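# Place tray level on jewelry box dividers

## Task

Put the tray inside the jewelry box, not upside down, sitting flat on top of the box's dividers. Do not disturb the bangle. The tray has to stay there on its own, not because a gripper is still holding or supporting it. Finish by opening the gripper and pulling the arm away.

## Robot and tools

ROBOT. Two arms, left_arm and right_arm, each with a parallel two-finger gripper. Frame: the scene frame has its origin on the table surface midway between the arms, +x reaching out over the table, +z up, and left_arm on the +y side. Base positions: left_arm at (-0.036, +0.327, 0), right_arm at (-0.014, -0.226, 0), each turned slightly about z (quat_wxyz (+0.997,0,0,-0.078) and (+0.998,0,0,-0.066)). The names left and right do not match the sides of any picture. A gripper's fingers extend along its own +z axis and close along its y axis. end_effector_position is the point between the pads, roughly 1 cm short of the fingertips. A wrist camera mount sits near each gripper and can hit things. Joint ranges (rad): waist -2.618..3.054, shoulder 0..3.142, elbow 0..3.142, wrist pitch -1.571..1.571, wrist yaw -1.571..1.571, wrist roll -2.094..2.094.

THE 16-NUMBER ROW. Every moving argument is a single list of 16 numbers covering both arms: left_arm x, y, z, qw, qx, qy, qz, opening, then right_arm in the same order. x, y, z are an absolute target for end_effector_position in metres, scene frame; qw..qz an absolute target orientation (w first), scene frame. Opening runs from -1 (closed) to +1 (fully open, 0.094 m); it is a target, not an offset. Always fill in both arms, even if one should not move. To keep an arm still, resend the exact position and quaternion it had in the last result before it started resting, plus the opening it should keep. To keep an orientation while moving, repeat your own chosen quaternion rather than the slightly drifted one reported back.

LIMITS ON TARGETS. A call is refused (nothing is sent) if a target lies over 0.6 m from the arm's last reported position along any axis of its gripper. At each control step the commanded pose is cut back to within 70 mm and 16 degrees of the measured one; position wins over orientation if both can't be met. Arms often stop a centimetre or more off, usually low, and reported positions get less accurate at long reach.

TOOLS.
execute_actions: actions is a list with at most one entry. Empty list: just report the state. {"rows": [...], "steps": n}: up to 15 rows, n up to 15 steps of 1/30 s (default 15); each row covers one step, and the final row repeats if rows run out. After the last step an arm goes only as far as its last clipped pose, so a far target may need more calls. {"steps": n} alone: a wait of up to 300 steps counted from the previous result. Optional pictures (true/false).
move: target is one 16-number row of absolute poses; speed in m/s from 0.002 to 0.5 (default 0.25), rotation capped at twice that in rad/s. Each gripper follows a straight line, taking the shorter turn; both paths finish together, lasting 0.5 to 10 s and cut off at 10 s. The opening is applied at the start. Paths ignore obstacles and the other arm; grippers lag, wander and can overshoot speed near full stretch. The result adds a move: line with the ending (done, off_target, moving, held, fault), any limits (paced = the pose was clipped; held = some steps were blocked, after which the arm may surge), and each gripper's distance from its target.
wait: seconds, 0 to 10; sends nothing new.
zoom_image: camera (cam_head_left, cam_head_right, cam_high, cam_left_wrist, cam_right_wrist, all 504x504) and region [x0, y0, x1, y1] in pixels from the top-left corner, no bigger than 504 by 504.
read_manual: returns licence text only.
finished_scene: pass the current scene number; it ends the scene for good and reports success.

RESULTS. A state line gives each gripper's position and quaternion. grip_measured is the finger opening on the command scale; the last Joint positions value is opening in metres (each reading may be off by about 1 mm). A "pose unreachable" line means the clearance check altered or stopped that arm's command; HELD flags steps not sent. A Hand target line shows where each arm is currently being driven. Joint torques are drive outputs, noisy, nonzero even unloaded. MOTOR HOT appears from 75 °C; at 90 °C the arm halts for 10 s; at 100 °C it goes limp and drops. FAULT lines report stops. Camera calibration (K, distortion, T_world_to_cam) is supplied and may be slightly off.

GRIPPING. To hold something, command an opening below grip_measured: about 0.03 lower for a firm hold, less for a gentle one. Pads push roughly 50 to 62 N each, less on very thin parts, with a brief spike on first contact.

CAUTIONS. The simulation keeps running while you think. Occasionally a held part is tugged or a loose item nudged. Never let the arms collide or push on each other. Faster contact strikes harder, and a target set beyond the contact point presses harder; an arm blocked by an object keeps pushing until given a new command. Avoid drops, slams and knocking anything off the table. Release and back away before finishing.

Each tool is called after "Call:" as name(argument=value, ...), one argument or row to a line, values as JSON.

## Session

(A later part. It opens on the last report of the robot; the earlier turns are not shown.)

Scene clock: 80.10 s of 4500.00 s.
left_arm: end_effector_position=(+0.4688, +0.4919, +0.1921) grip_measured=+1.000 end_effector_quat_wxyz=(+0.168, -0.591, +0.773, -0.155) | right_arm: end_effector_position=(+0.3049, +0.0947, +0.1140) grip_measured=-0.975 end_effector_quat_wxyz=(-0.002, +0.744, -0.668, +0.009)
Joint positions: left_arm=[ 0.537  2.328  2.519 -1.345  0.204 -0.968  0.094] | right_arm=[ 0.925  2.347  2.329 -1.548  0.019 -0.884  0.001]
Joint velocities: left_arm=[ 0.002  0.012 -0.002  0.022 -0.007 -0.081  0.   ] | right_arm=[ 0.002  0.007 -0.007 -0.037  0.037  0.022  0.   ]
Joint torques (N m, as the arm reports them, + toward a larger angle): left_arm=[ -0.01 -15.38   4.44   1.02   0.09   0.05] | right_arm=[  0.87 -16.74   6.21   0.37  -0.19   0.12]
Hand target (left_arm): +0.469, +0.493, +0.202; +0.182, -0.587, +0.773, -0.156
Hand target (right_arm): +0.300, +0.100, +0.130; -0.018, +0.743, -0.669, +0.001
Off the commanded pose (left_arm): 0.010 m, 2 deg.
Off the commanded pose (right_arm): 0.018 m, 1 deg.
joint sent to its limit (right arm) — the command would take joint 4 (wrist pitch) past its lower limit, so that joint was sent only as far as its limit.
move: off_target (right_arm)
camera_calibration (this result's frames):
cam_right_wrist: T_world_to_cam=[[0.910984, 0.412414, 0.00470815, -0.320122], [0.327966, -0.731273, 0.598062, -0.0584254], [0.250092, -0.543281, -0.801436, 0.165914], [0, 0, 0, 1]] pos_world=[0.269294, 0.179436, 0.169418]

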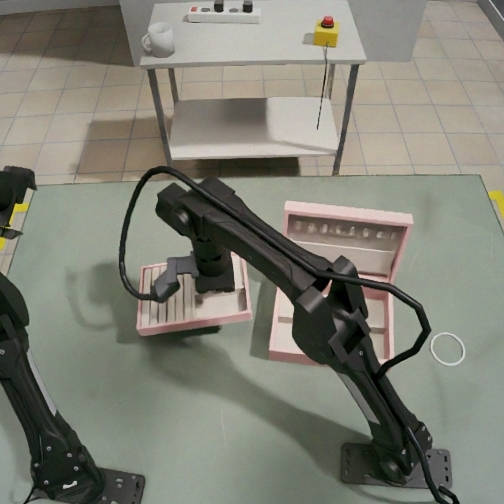

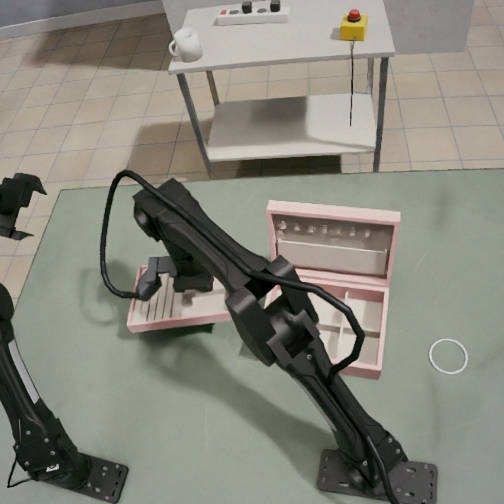

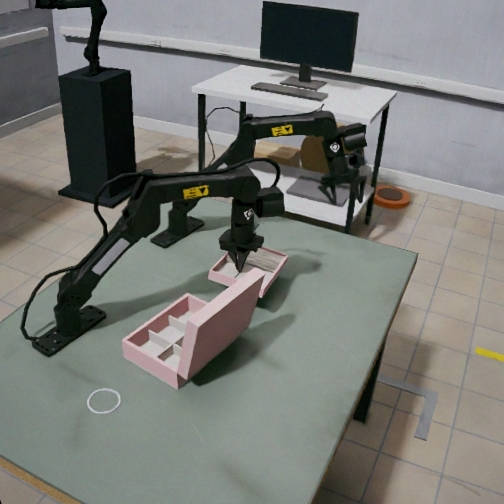

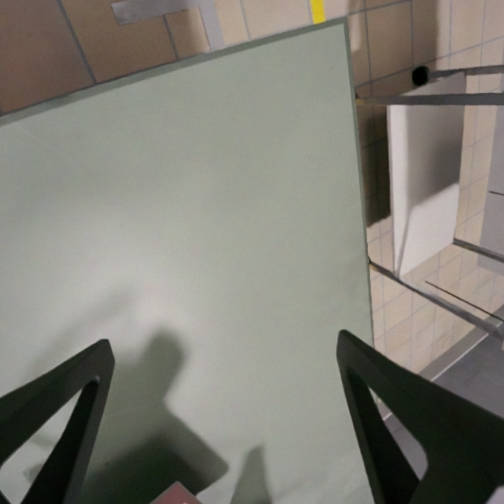

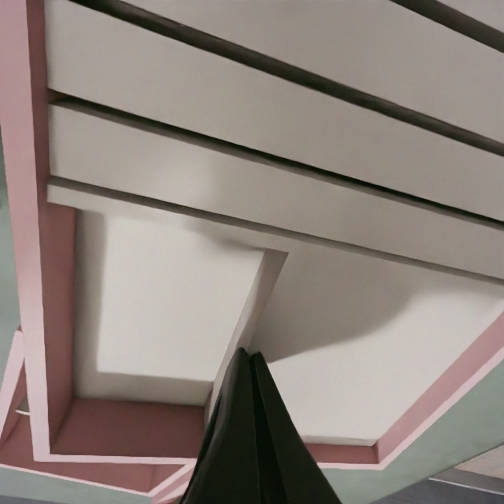

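Call:
move(
  target=[0.469,0.493,0.202,0.182,-0.587,0.773,-0.156,1,0.25,0.10,0.155,0,-0.656,0.755,0,-0.99],
  speed=0.06,
)

Call:
move(
  target=[0.469,0.493,0.202,0.182,-0.587,0.773,-0.156,1,0.24,-0.18,0.15,0,-0.656,0.755,0,-0.99],
  speed=0.07,
)

Scene clock: 91.50 s of 4500.00 s.
left_arm: end_effector_position=(+0.4688, +0.4919, +0.1921) grip_measured=+1.000 end_effector_quat_wxyz=(+0.168, -0.591, +0.773, -0.155) | right_arm: end_effector_position=(+0.2583, +0.0995, +0.1432) grip_measured=-0.975 end_effector_quat_wxyz=(-0.009, +0.657, -0.754, +0.008)
Joint positions: left_arm=[ 0.537  2.328  2.519 -1.345  0.204 -0.968  0.094] | right_arm=[ 1.011  2.199  2.197 -1.553  0.018 -0.555  0.001]
Joint velocities: left_arm=[-0.007  0.012 -0.007 -0.022  0.007 -0.022  0.   ] | right_arm=[ 0.007 -0.002 -0.012 -0.037 -0.022  0.007  0.002]
Joint torques (N m, as the arm reports them, + toward a larger angle): left_arm=[ -0.04 -15.34   4.45   1.02   0.09   0.07] | right_arm=[  0.77 -15.97   4.09   0.43  -0.19  -0.01]
Hand target (left_arm): +0.469, +0.493, +0.202; +0.182, -0.587, +0.773, -0.156
Hand target (right_arm): +0.250, +0.100, +0.154; +0.016, -0.656, +0.755, +0.003
Off the commanded pose (left_arm): 0.010 m, 2 deg.
Off the commanded pose (right_arm): 0.014 m, 1 deg.
joint sent to its limit (right arm) — the command would take joint 4 (wrist pitch) past its lower limit, so that joint was sent only as far as its limit.
After step 90, 6.00 s passed at rest.
move: off_target (right_arm)
camera_calibration (this result's frames):
cam_right_wrist: T_world_to_cam=[[0.983256, 0.181385, 0.0175085, -0.277221], [0.136515, -0.796837, 0.588569, 0.000201053], [0.120709, -0.576324, -0.808257, 0.241217], [0, 0, 0, 1]] pos_world=[0.243435, 0.189463, 0.199701]

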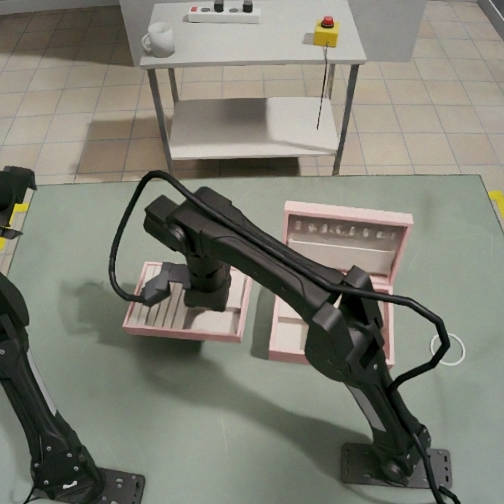

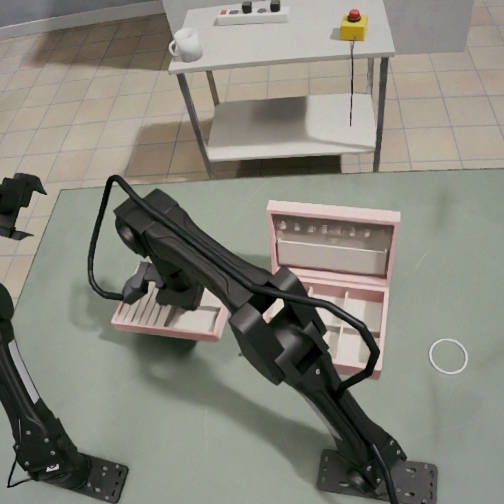

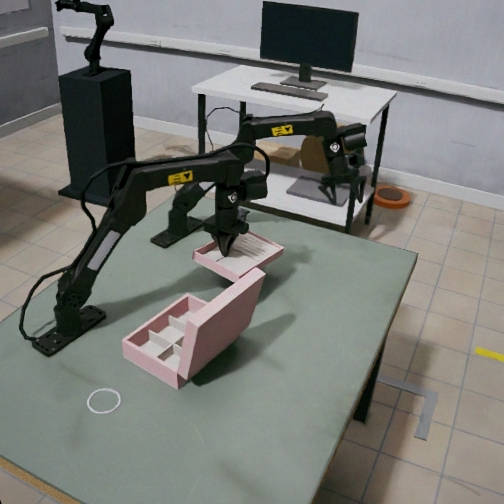

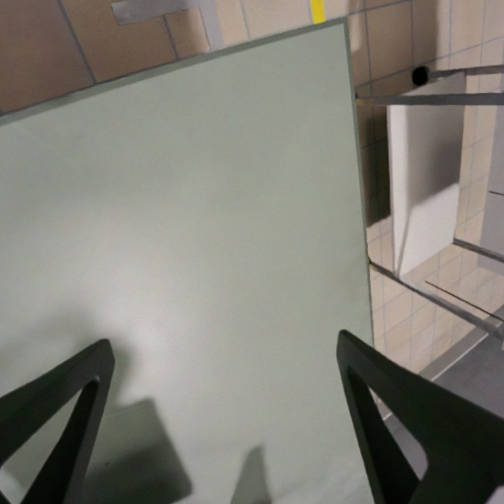

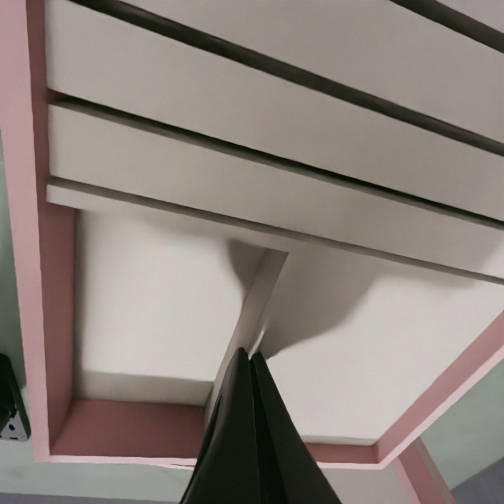

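Scene clock: 95.93 s of 4500.00 s.
left_arm: end_effector_position=(+0.4688, +0.4919, +0.1921) grip_measured=+1.000 end_effector_quat_wxyz=(+0.168, -0.591, +0.773, -0.155) | right_arm: end_effector_position=(+0.2458, -0.1816, +0.1459) grip_measured=-0.975 end_effector_quat_wxyz=(+0.015, +0.654, -0.756, +0.002)
Joint positions: left_arm=[ 0.537  2.328  2.519 -1.345  0.204 -0.968  0.094] | right_arm=[ 0.309  1.561  1.367 -1.401  0.019 -1.249  0.001]
Joint velocities: left_arm=[ 0.002  0.007  0.002 -0.037 -0.022 -0.037  0.   ] | right_arm=[-0.007  0.007  0.007 -0.022 -0.007 -0.007 -0.   ]
Joint torques (N m, as the arm reports them, + toward a larger angle): left_arm=[ -0.03 -15.37   4.45   1.02   0.09   0.06] | right_arm=[-0.58 -9.29  4.25  0.46 -0.11 -0.05]
Hand target (left_arm): +0.469, +0.493, +0.202; +0.182, -0.587, +0.773, -0.156
Hand target (right_arm): +0.242, -0.182, +0.150; -0.003, -0.656, +0.755, -0.002
Off the commanded pose (left_arm): 0.010 m, 2 deg.
Off the commanded pose (right_arm): 0.007 m, 2 deg.
move: done
camera_calibration (this result's frames):
cam_right_wrist: T_world_to_cam=[[0.984443, 0.173077, -0.0302795, -0.208901], [0.156383, -0.784503, 0.600082, -0.227981], [0.0801063, -0.595482, -0.799365, 0.0880699], [0, 0, 0, 1]] pos_world=[0.234249, -0.0902514, 0.200882]

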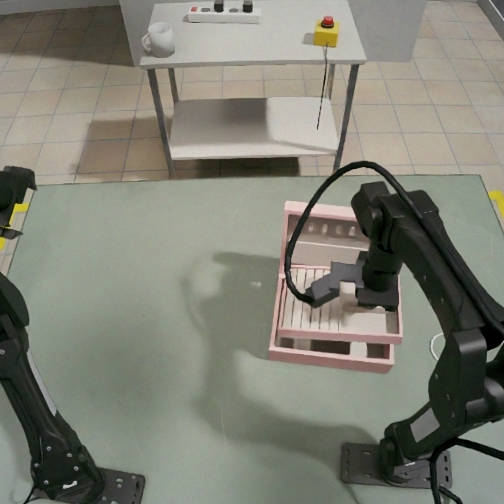

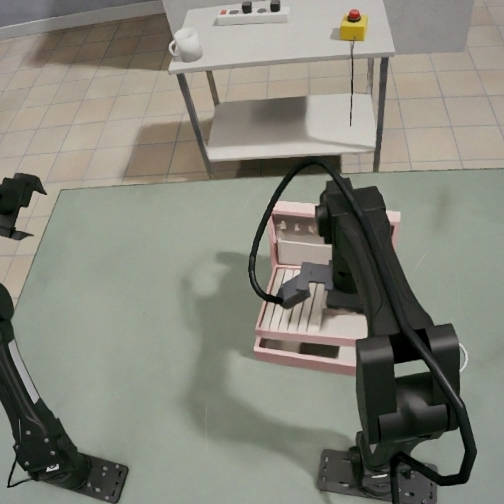

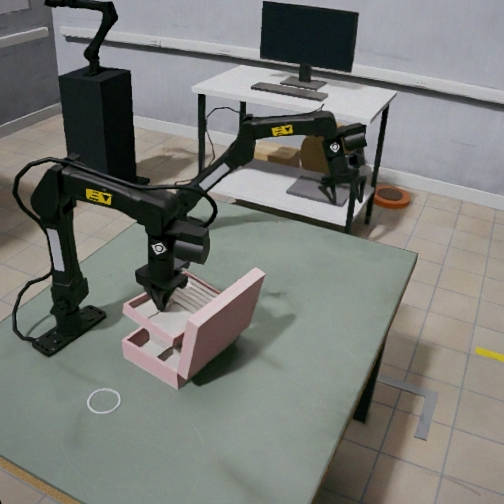

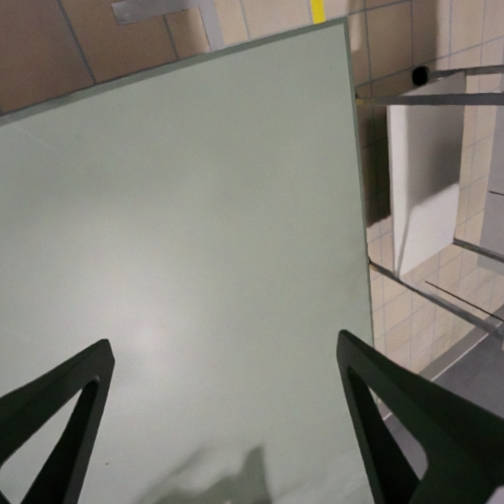

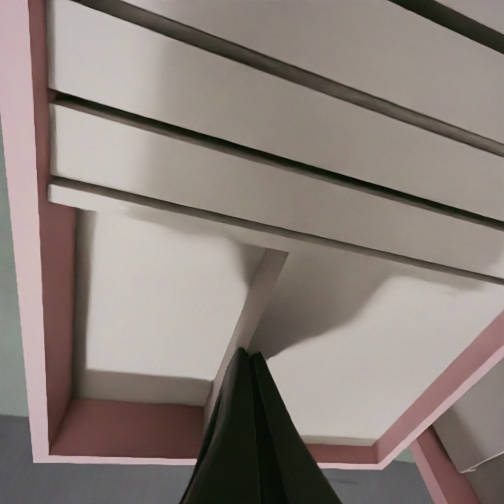

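Call:
move(
  target=[0.469,0.493,0.202,0.182,-0.587,0.773,-0.156,1,0.228,-0.18,0.112,0,-0.656,0.755,0,-0.99],
  speed=0.03,
)

Call:
zoom_image(
  camera="cam_head_left",
  region=[250, 240, 430, 390],
)

Call:
zoom_image(
  camera="cam_high",
  region=[100, 260, 280, 400],
)

Call:
zoom_image(
  camera="cam_head_right",
  region=[240, 240, 420, 390],
)

Scene clock: 107.27 s of 4500.00 s.
left_arm: end_effector_position=(+0.4688, +0.4919, +0.1921) grip_measured=+1.000 end_effector_quat_wxyz=(+0.168, -0.591, +0.773, -0.155) | right_arm: end_effector_position=(+0.2281, -0.1852, +0.1084) grip_measured=-0.975 end_effector_quat_wxyz=(+0.021, +0.655, -0.755, -0.000)
Joint positions: left_arm=[ 0.537  2.328  2.519 -1.345  0.204 -0.968  0.094] | right_arm=[ 0.309  1.507  1.166 -1.266  0.021 -1.251  0.001]
Joint velocities: left_arm=[ 0.012  0.002 -0.002 -0.051 -0.007  0.007  0.   ] | right_arm=[-0.007 -0.012 -0.002  0.007 -0.037  0.007 -0.   ]
Joint torques (N m, as the arm reports them, + toward a larger angle): left_arm=[ -0.04 -15.37   4.46   1.02   0.09   0.06] | right_arm=[ 0.48 -8.86  4.36  0.53 -0.18  0.  ]
Hand target (left_arm): +0.469, +0.493, +0.202; +0.182, -0.587, +0.773, -0.156
Hand target (right_arm): +0.228, -0.180, +0.112; -0.000, -0.656, +0.755, -0.000
Off the commanded pose (left_arm): 0.010 m, 2 deg.
Off the commanded pose (right_arm): 0.006 m, 2 deg.
After step 90, 6.80 s passed at rest.
move: done
camera_calibration (this result's frames):
cam_right_wrist: T_world_to_cam=[[0.983556, 0.175617, -0.0421449, -0.189937], [0.165317, -0.781496, 0.60161, -0.207166], [0.0727168, -0.598685, -0.797677, 0.0582668], [0, 0, 0, 1]] pos_world=[0.216825, -0.0936597, 0.163106]

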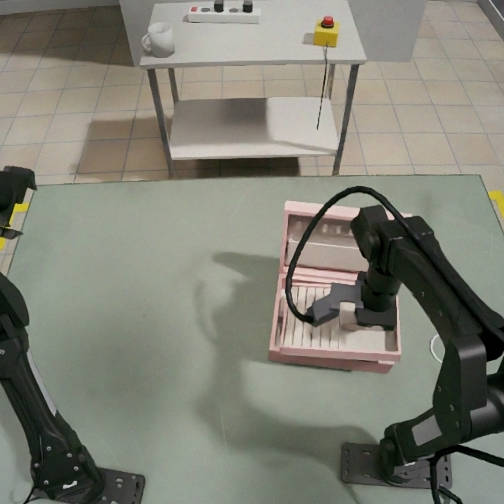

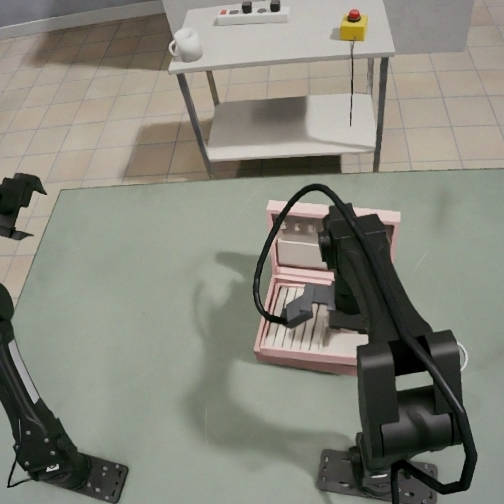

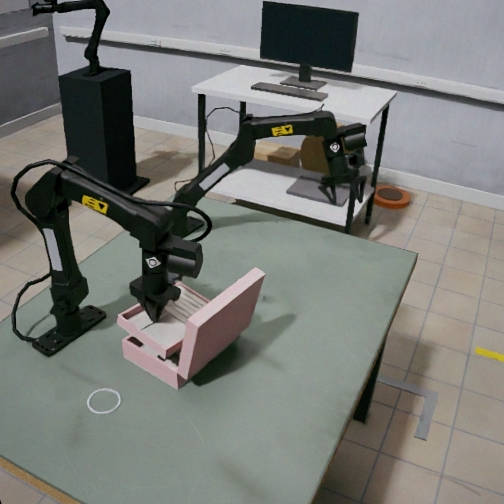

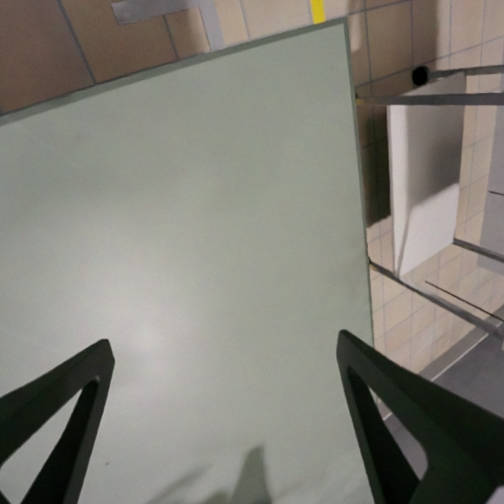

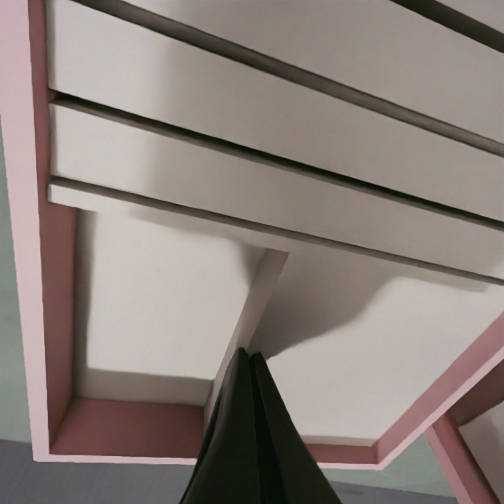

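Region (250, 240, 430, 390) of cam_head_left's 504x504 image, scaled by 2.800, with more detail than that image has.

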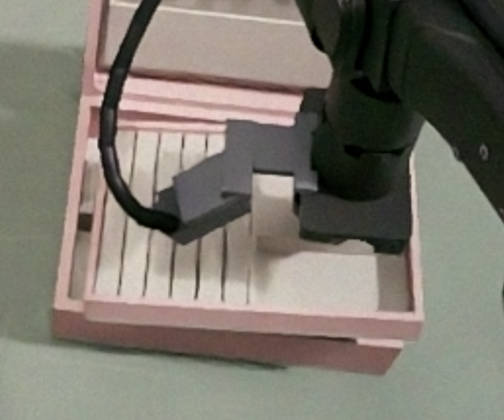

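Region (100, 260, 280, 400) of cam_high's 504x504 image, scaled by 2.800, with more detail than that image has.

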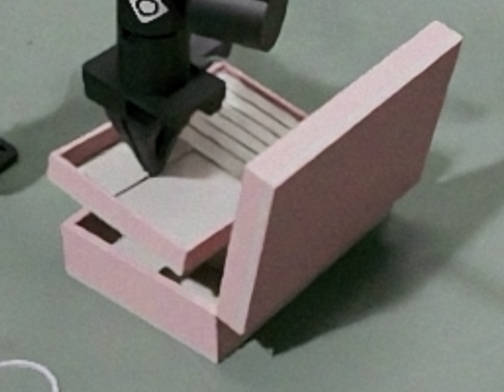

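Region (240, 240, 420, 390) of cam_head_right's 504x504 image, scaled by 2.800, with more detail than that image has.

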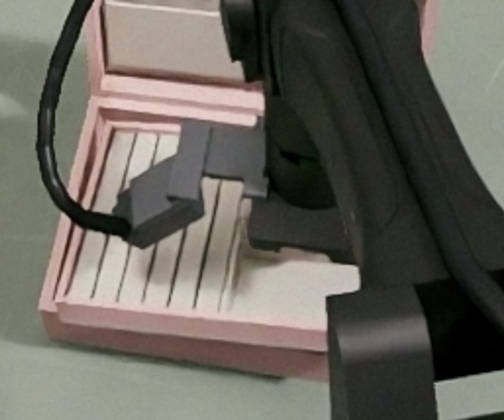

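Call:
move(
  target=[0.469,0.493,0.202,0.182,-0.587,0.773,-0.156,1,0.242,-0.168,0.10,0.039,-0.655,0.754,0.045,-0.99],
  speed=0.02,
)

Call:
zoom_image(
  camera="cam_head_left",
  region=[250, 240, 430, 390],
)

Call:
zoom_image(
  camera="cam_high",
  region=[100, 260, 280, 400],
)

Scene clock: 118.83 s of 4500.00 s.
left_arm: end_effector_position=(+0.4688, +0.4919, +0.1921) grip_measured=+1.000 end_effector_quat_wxyz=(+0.168, -0.591, +0.773, -0.155) | right_arm: end_effector_position=(+0.2450, -0.1713, +0.1091) grip_measured=-0.975 end_effector_quat_wxyz=(-0.039, +0.655, -0.754, -0.023)
Joint positions: left_arm=[ 0.537  2.328  2.519 -1.345  0.204 -0.968  0.094] | right_arm=[ 0.281  1.507  1.166 -1.19  -0.081 -1.28   0.001]
Joint velocities: left_arm=[ 0.002 -0.007  0.012 -0.081 -0.037 -0.007  0.   ] | right_arm=[ 0.012  0.007 -0.002  0.081 -0.007 -0.081  0.001]
Joint torques (N m, as the arm reports them, + toward a larger angle): left_arm=[ -0.04 -15.35   4.45   1.03   0.09   0.06] | right_arm=[-0.82 -5.15  3.76  0.72 -0.37 -0.14]
Hand target (left_arm): +0.469, +0.493, +0.202; +0.182, -0.587, +0.773, -0.156
Hand target (right_arm): +0.242, -0.168, +0.100; +0.040, -0.654, +0.754, +0.044
Off the commanded pose (left_arm): 0.010 m, 2 deg.
Off the commanded pose (right_arm): 0.010 m, 2 deg.
After step 90, 4.67 s passed at rest.
move: done
camera_calibration (this result's frames):
cam_right_wrist: T_world_to_cam=[[0.983673, 0.176181, 0.036706, -0.217596], [0.132021, -0.845059, 0.518118, -0.193121], [0.122302, -0.504813, -0.854521, 0.0761288], [0, 0, 0, 1]] pos_world=[0.230229, -0.0864315, 0.1731]

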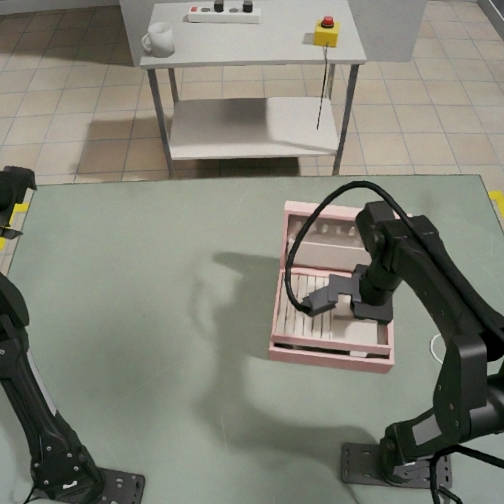

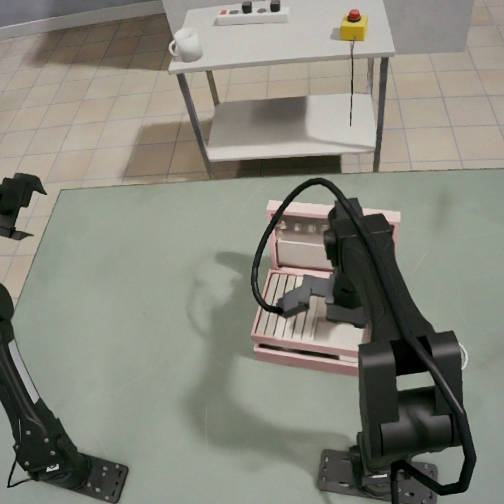

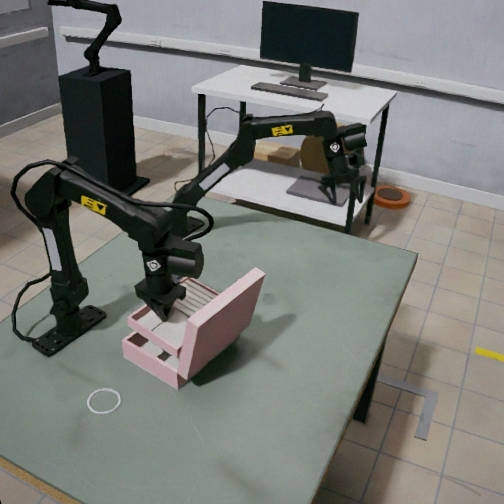

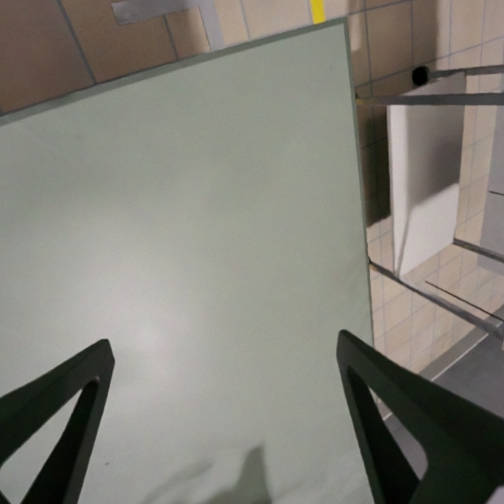

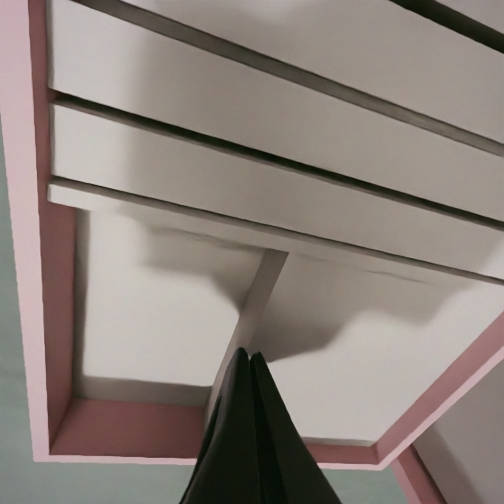

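Region (250, 240, 430, 390) of cam_head_left's 504x504 image, scaled by 2.800, with more detail than that image has.

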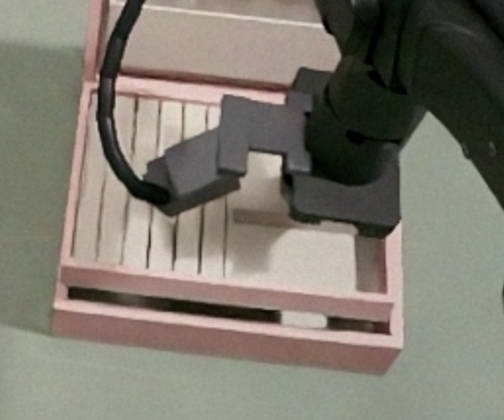

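Region (100, 260, 280, 400) of cam_high's 504x504 image, scaled by 2.800, with more detail than that image has.

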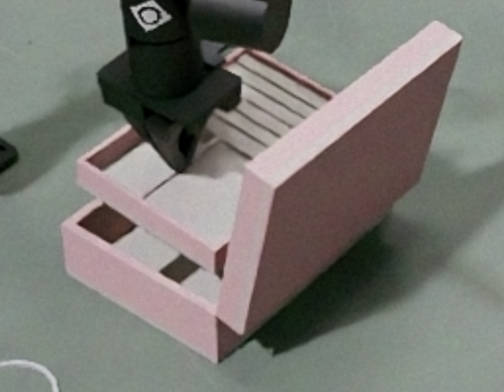

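Call:
move(
  target=[0.469,0.493,0.202,0.182,-0.587,0.773,-0.156,1,0.236,-0.176,0.088,0.039,-0.655,0.754,0.045,-0.99],
  speed=0.02,
)

Call:
zoom_image(
  camera="cam_head_left",
  region=[250, 240, 430, 390],
)

Call:
zoom_image(
  camera="cam_high",
  region=[100, 260, 280, 400],
)

Scene clock: 127.33 s of 4500.00 s.
left_arm: end_effector_position=(+0.4688, +0.4919, +0.1921) grip_measured=+1.000 end_effector_quat_wxyz=(+0.168, -0.591, +0.773, -0.155) | right_arm: end_effector_position=(+0.2360, -0.1802, +0.0904) grip_measured=-0.975 end_effector_quat_wxyz=(-0.026, +0.655, -0.755, -0.032)
Joint positions: left_arm=[ 0.537  2.328  2.519 -1.345  0.204 -0.968  0.094] | right_arm=[ 0.251  1.507  1.092 -1.148 -0.082 -1.31   0.001]
Joint velocities: left_arm=[-0.012 -0.002  0.012 -0.095 -0.022 -0.007  0.   ] | right_arm=[-0.012  0.002 -0.002 -0.037 -0.037 -0.081  0.001]
Joint torques (N m, as the arm reports them, + toward a larger angle): left_arm=[ -0.01 -15.36   4.48   1.03   0.09   0.06] | right_arm=[-0.87 -6.41  4.41  0.64 -0.46 -0.13]
Hand target (left_arm): +0.469, +0.493, +0.202; +0.182, -0.587, +0.773, -0.156
Hand target (right_arm): +0.236, -0.176, +0.088; +0.039, -0.655, +0.754, +0.045
Off the commanded pose (left_arm): 0.010 m, 2 deg.
Off the commanded pose (right_arm): 0.005 m, 2 deg.
After step 90, 4.10 s passed at rest.
move: done
camera_calibration (this result's frames):
cam_right_wrist: T_world_to_cam=[[0.984334, 0.176182, 0.00677903, -0.203904], [0.147324, -0.843009, 0.517332, -0.192942], [0.0968593, -0.508229, -0.855758, 0.062187], [0, 0, 0, 1]] pos_world=[0.223111, -0.0951226, 0.154414]

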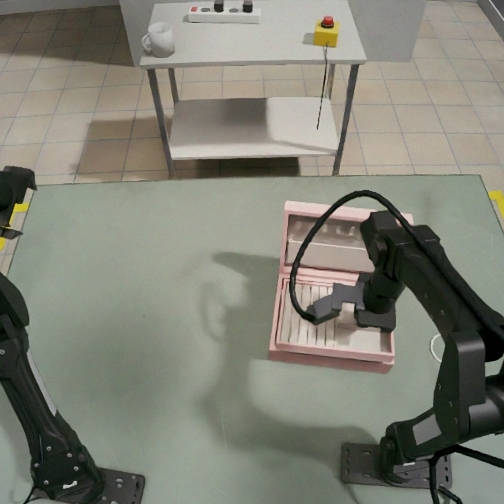

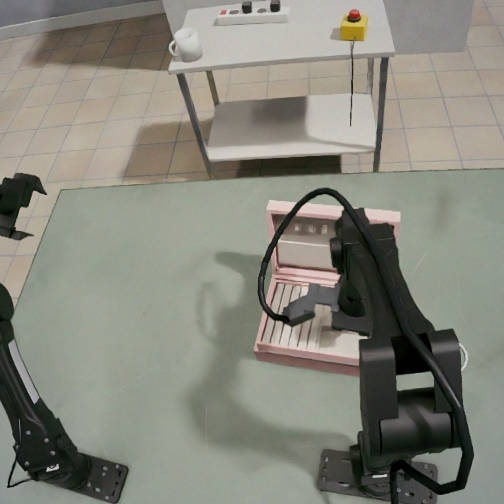

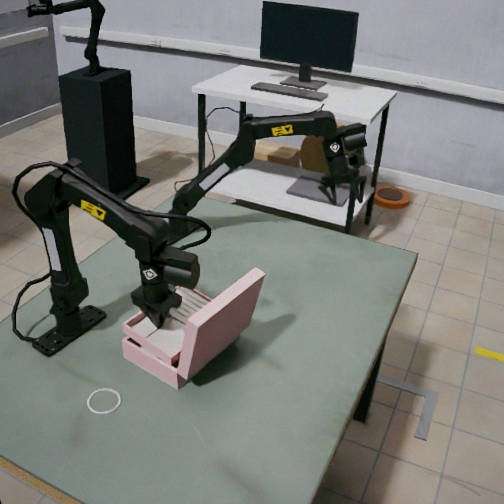

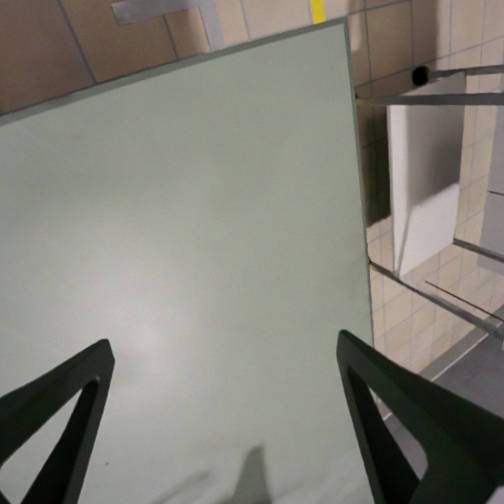

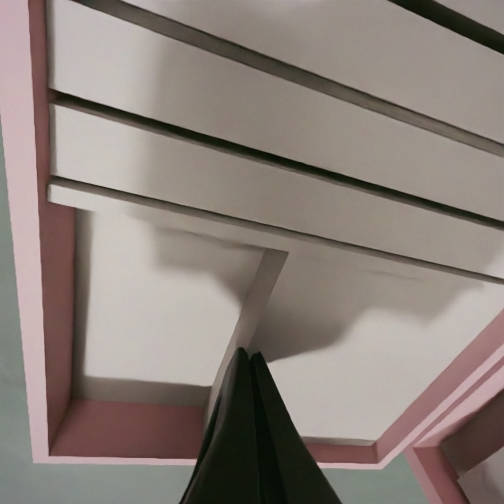

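Region (250, 240, 430, 390) of cam_head_left's 504x504 image, scaled by 2.800, with more detail than that image has.

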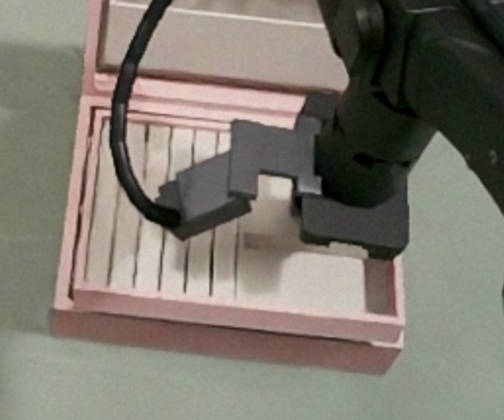

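Region (100, 260, 280, 400) of cam_high's 504x504 image, scaled by 2.800, with more detail than that image has.

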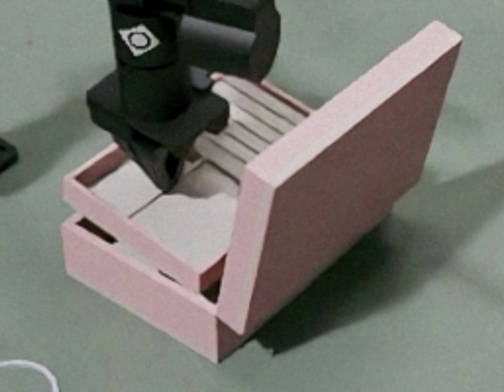

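Call:
move(
  target=[0.469,0.493,0.202,0.182,-0.587,0.773,-0.156,1,0.241,-0.171,0.078,0.039,-0.655,0.754,0.045,-0.99],
  speed=0.01,
)

Call:
zoom_image(
  camera="cam_head_left",
  region=[250, 240, 430, 390],
)

Call:
zoom_image(
  camera="cam_high",
  region=[100, 260, 280, 400],
)

Scene clock: 136.70 s of 4500.00 s.
left_arm: end_effector_position=(+0.4688, +0.4919, +0.1921) grip_measured=+1.000 end_effector_quat_wxyz=(+0.168, -0.591, +0.773, -0.155) | right_arm: end_effector_position=(+0.2462, -0.1789, +0.0857) grip_measured=-0.975 end_effector_quat_wxyz=(-0.036, +0.655, -0.754, -0.025)
Joint positions: left_arm=[ 0.537  2.328  2.519 -1.345  0.204 -0.968  0.094] | right_arm=[ 0.251  1.527  1.092 -1.104 -0.082 -1.31   0.001]
Joint velocities: left_arm=[ 0.002 -0.012 -0.007 -0.007  0.022 -0.081  0.   ] | right_arm=[ 0.002  0.002  0.007 -0.051 -0.051 -0.007  0.001]
Joint torques (N m, as the arm reports them, + toward a larger angle): left_arm=[ -0.04 -15.37   4.44   1.02   0.08   0.07] | right_arm=[ 0.73 -5.9   3.45  0.77 -0.41  0.06]
Hand target (left_arm): +0.469, +0.493, +0.202; +0.182, -0.587, +0.773, -0.156
Hand target (right_arm): +0.241, -0.171, +0.078; +0.039, -0.655, +0.754, +0.045
Off the commanded pose (left_arm): 0.010 m, 2 deg.
Off the commanded pose (right_arm): 0.012 m, 2 deg.
After step 90, 4.40 s passed at rest.
move: off_target (right_arm)
camera_calibration (this result's frames):
cam_right_wrist: T_world_to_cam=[[0.983829, 0.176504, 0.0304392, -0.215962], [0.135502, -0.844607, 0.517957, -0.1884], [0.117131, -0.505456, -0.854865, 0.0533432], [0, 0, 0, 1]] pos_world=[0.231751, -0.0940431, 0.149758]

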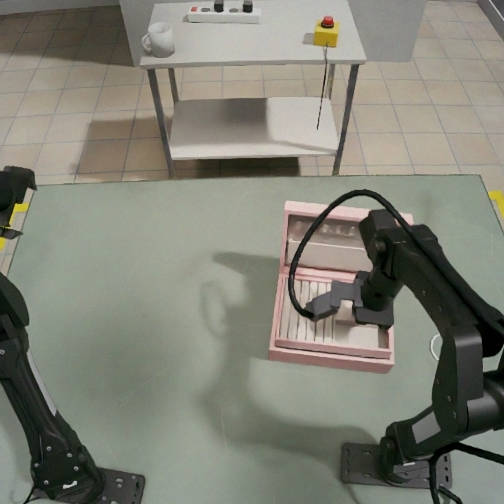

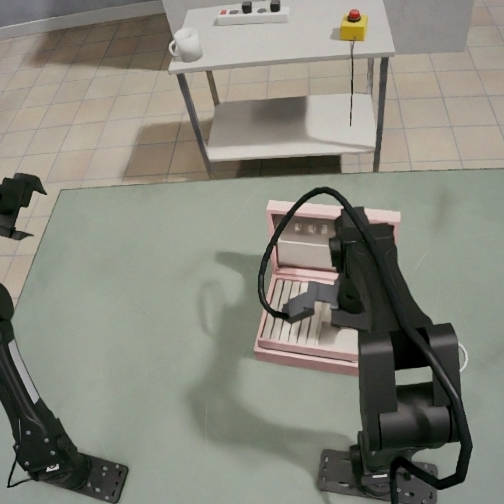

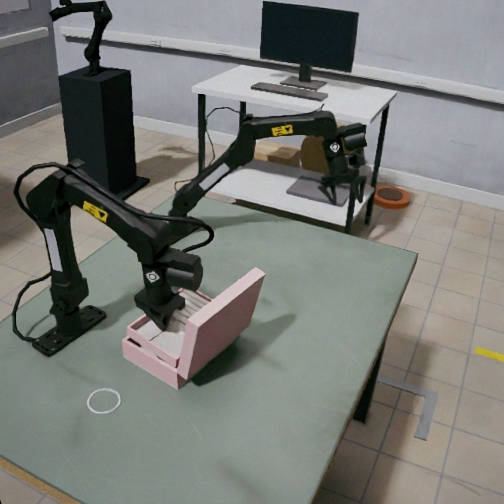

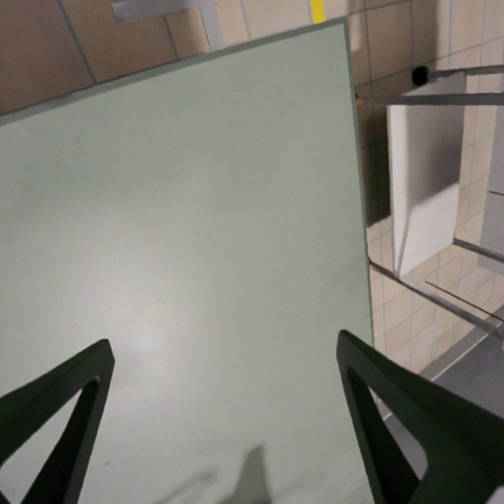

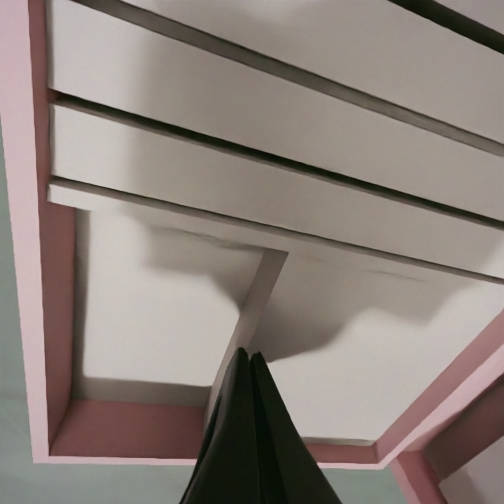

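Region (250, 240, 430, 390) of cam_head_left's 504x504 image, scaled by 2.800, with more detail than that image has.

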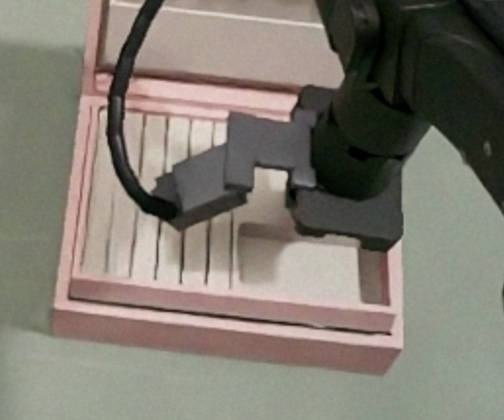

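Region (100, 260, 280, 400) of cam_high's 504x504 image, scaled by 2.800, with more detail than that image has.

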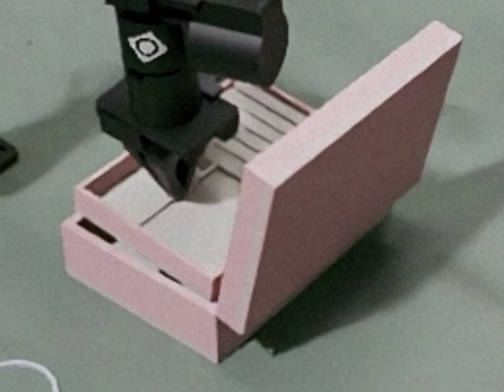

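x slightly too far; the elbow will pull it back on descent.

Call:
move(
  target=[0.469,0.493,0.202,0.182,-0.587,0.773,-0.156,1,0.239,-0.172,0.066,0.039,-0.655,0.754,0.045,-0.99],
  speed=0.01,
)

Call:
zoom_image(
  camera="cam_head_left",
  region=[250, 240, 430, 390],
)

Call:
zoom_image(
  camera="cam_high",
  region=[100, 260, 280, 400],
)

Scene clock: 143.37 s of 4500.00 s.
left_arm: end_effector_position=(+0.4688, +0.4919, +0.1921) grip_measured=+1.000 end_effector_quat_wxyz=(+0.168, -0.591, +0.773, -0.155) | right_arm: end_effector_position=(+0.2433, -0.1792, +0.0742) grip_measured=-0.975 end_effector_quat_wxyz=(-0.036, +0.655, -0.754, -0.026)
Joint positions: left_arm=[ 0.537  2.328  2.519 -1.345  0.204 -0.968  0.094] | right_arm=[ 0.251  1.527  1.045 -1.058 -0.083 -1.31   0.001]
Joint velocities: left_arm=[-0.012 -0.002 -0.002 -0.051  0.022  0.037  0.   ] | right_arm=[ 0.002 -0.012  0.007  0.007 -0.007 -0.066  0.001]
Joint torques (N m, as the arm reports them, + toward a larger angle): left_arm=[ -0.05 -15.37   4.45   1.03   0.09   0.06] | right_arm=[ 0.46 -5.52  3.63  0.68 -0.42  0.02]
Hand target (left_arm): +0.469, +0.493, +0.202; +0.182, -0.587, +0.773, -0.156
Hand target (right_arm): +0.239, -0.172, +0.066; +0.039, -0.655, +0.754, +0.045
Off the commanded pose (left_arm): 0.010 m, 2 deg.
Off the commanded pose (right_arm): 0.012 m, 2 deg.
After step 90, 1.23 s passed at rest.
move: off_target (right_arm)
camera_calibration (this result's frames):
cam_right_wrist: T_world_to_cam=[[0.98393, 0.176134, 0.0292885, -0.212777], [0.135819, -0.844786, 0.51758, -0.182342], [0.115906, -0.505285, -0.855133, 0.0440077], [0, 0, 0, 1]] pos_world=[0.229022, -0.094326, 0.138241]

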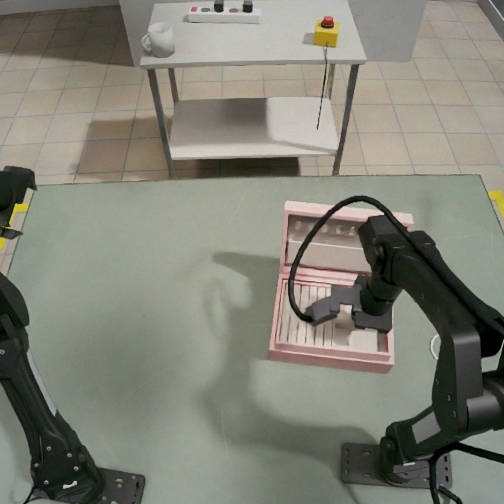

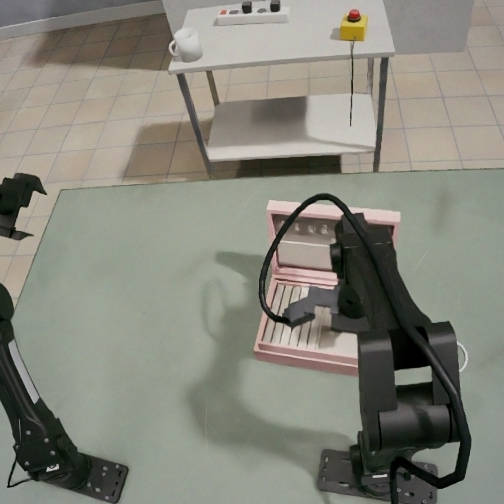

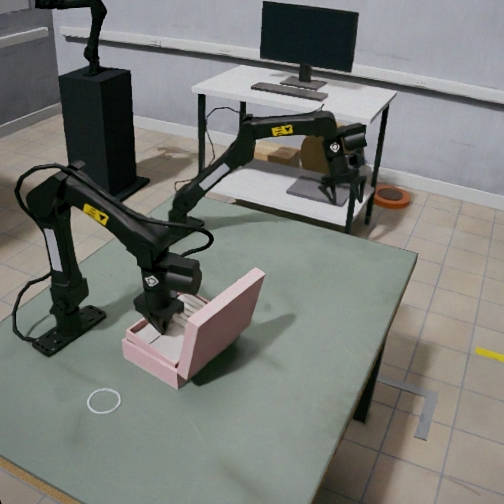

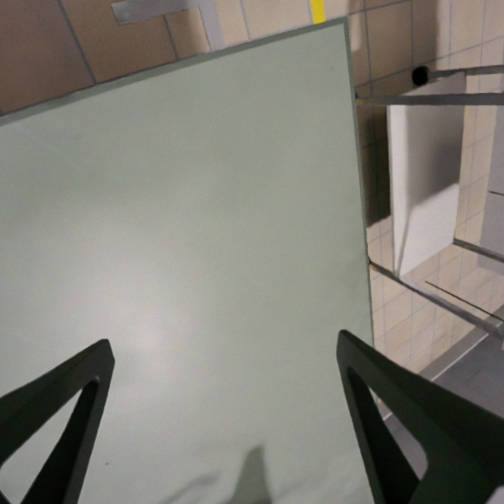

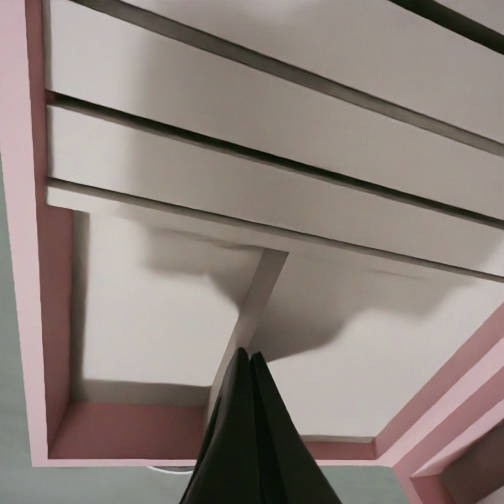

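Region (250, 240, 430, 390) of cam_head_left's 504x504 image, scaled by 2.800, with more detail than that image has.

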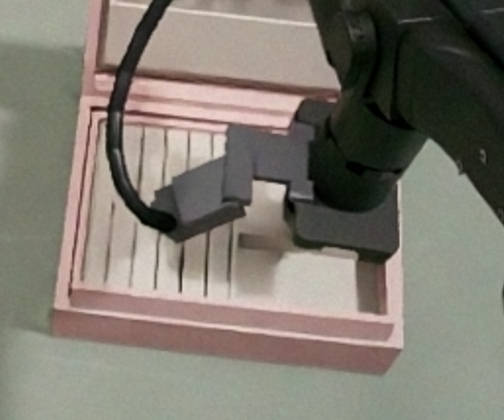

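Region (100, 260, 280, 400) of cam_high's 504x504 image, scaled by 2.800, with more detail than that image has.

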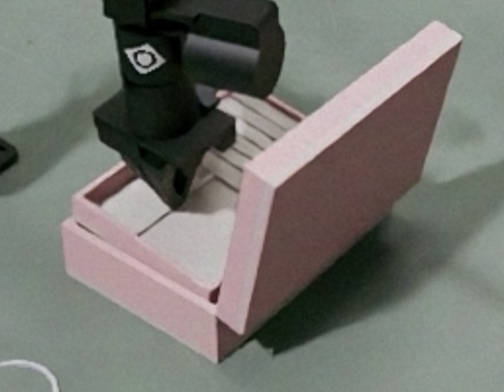

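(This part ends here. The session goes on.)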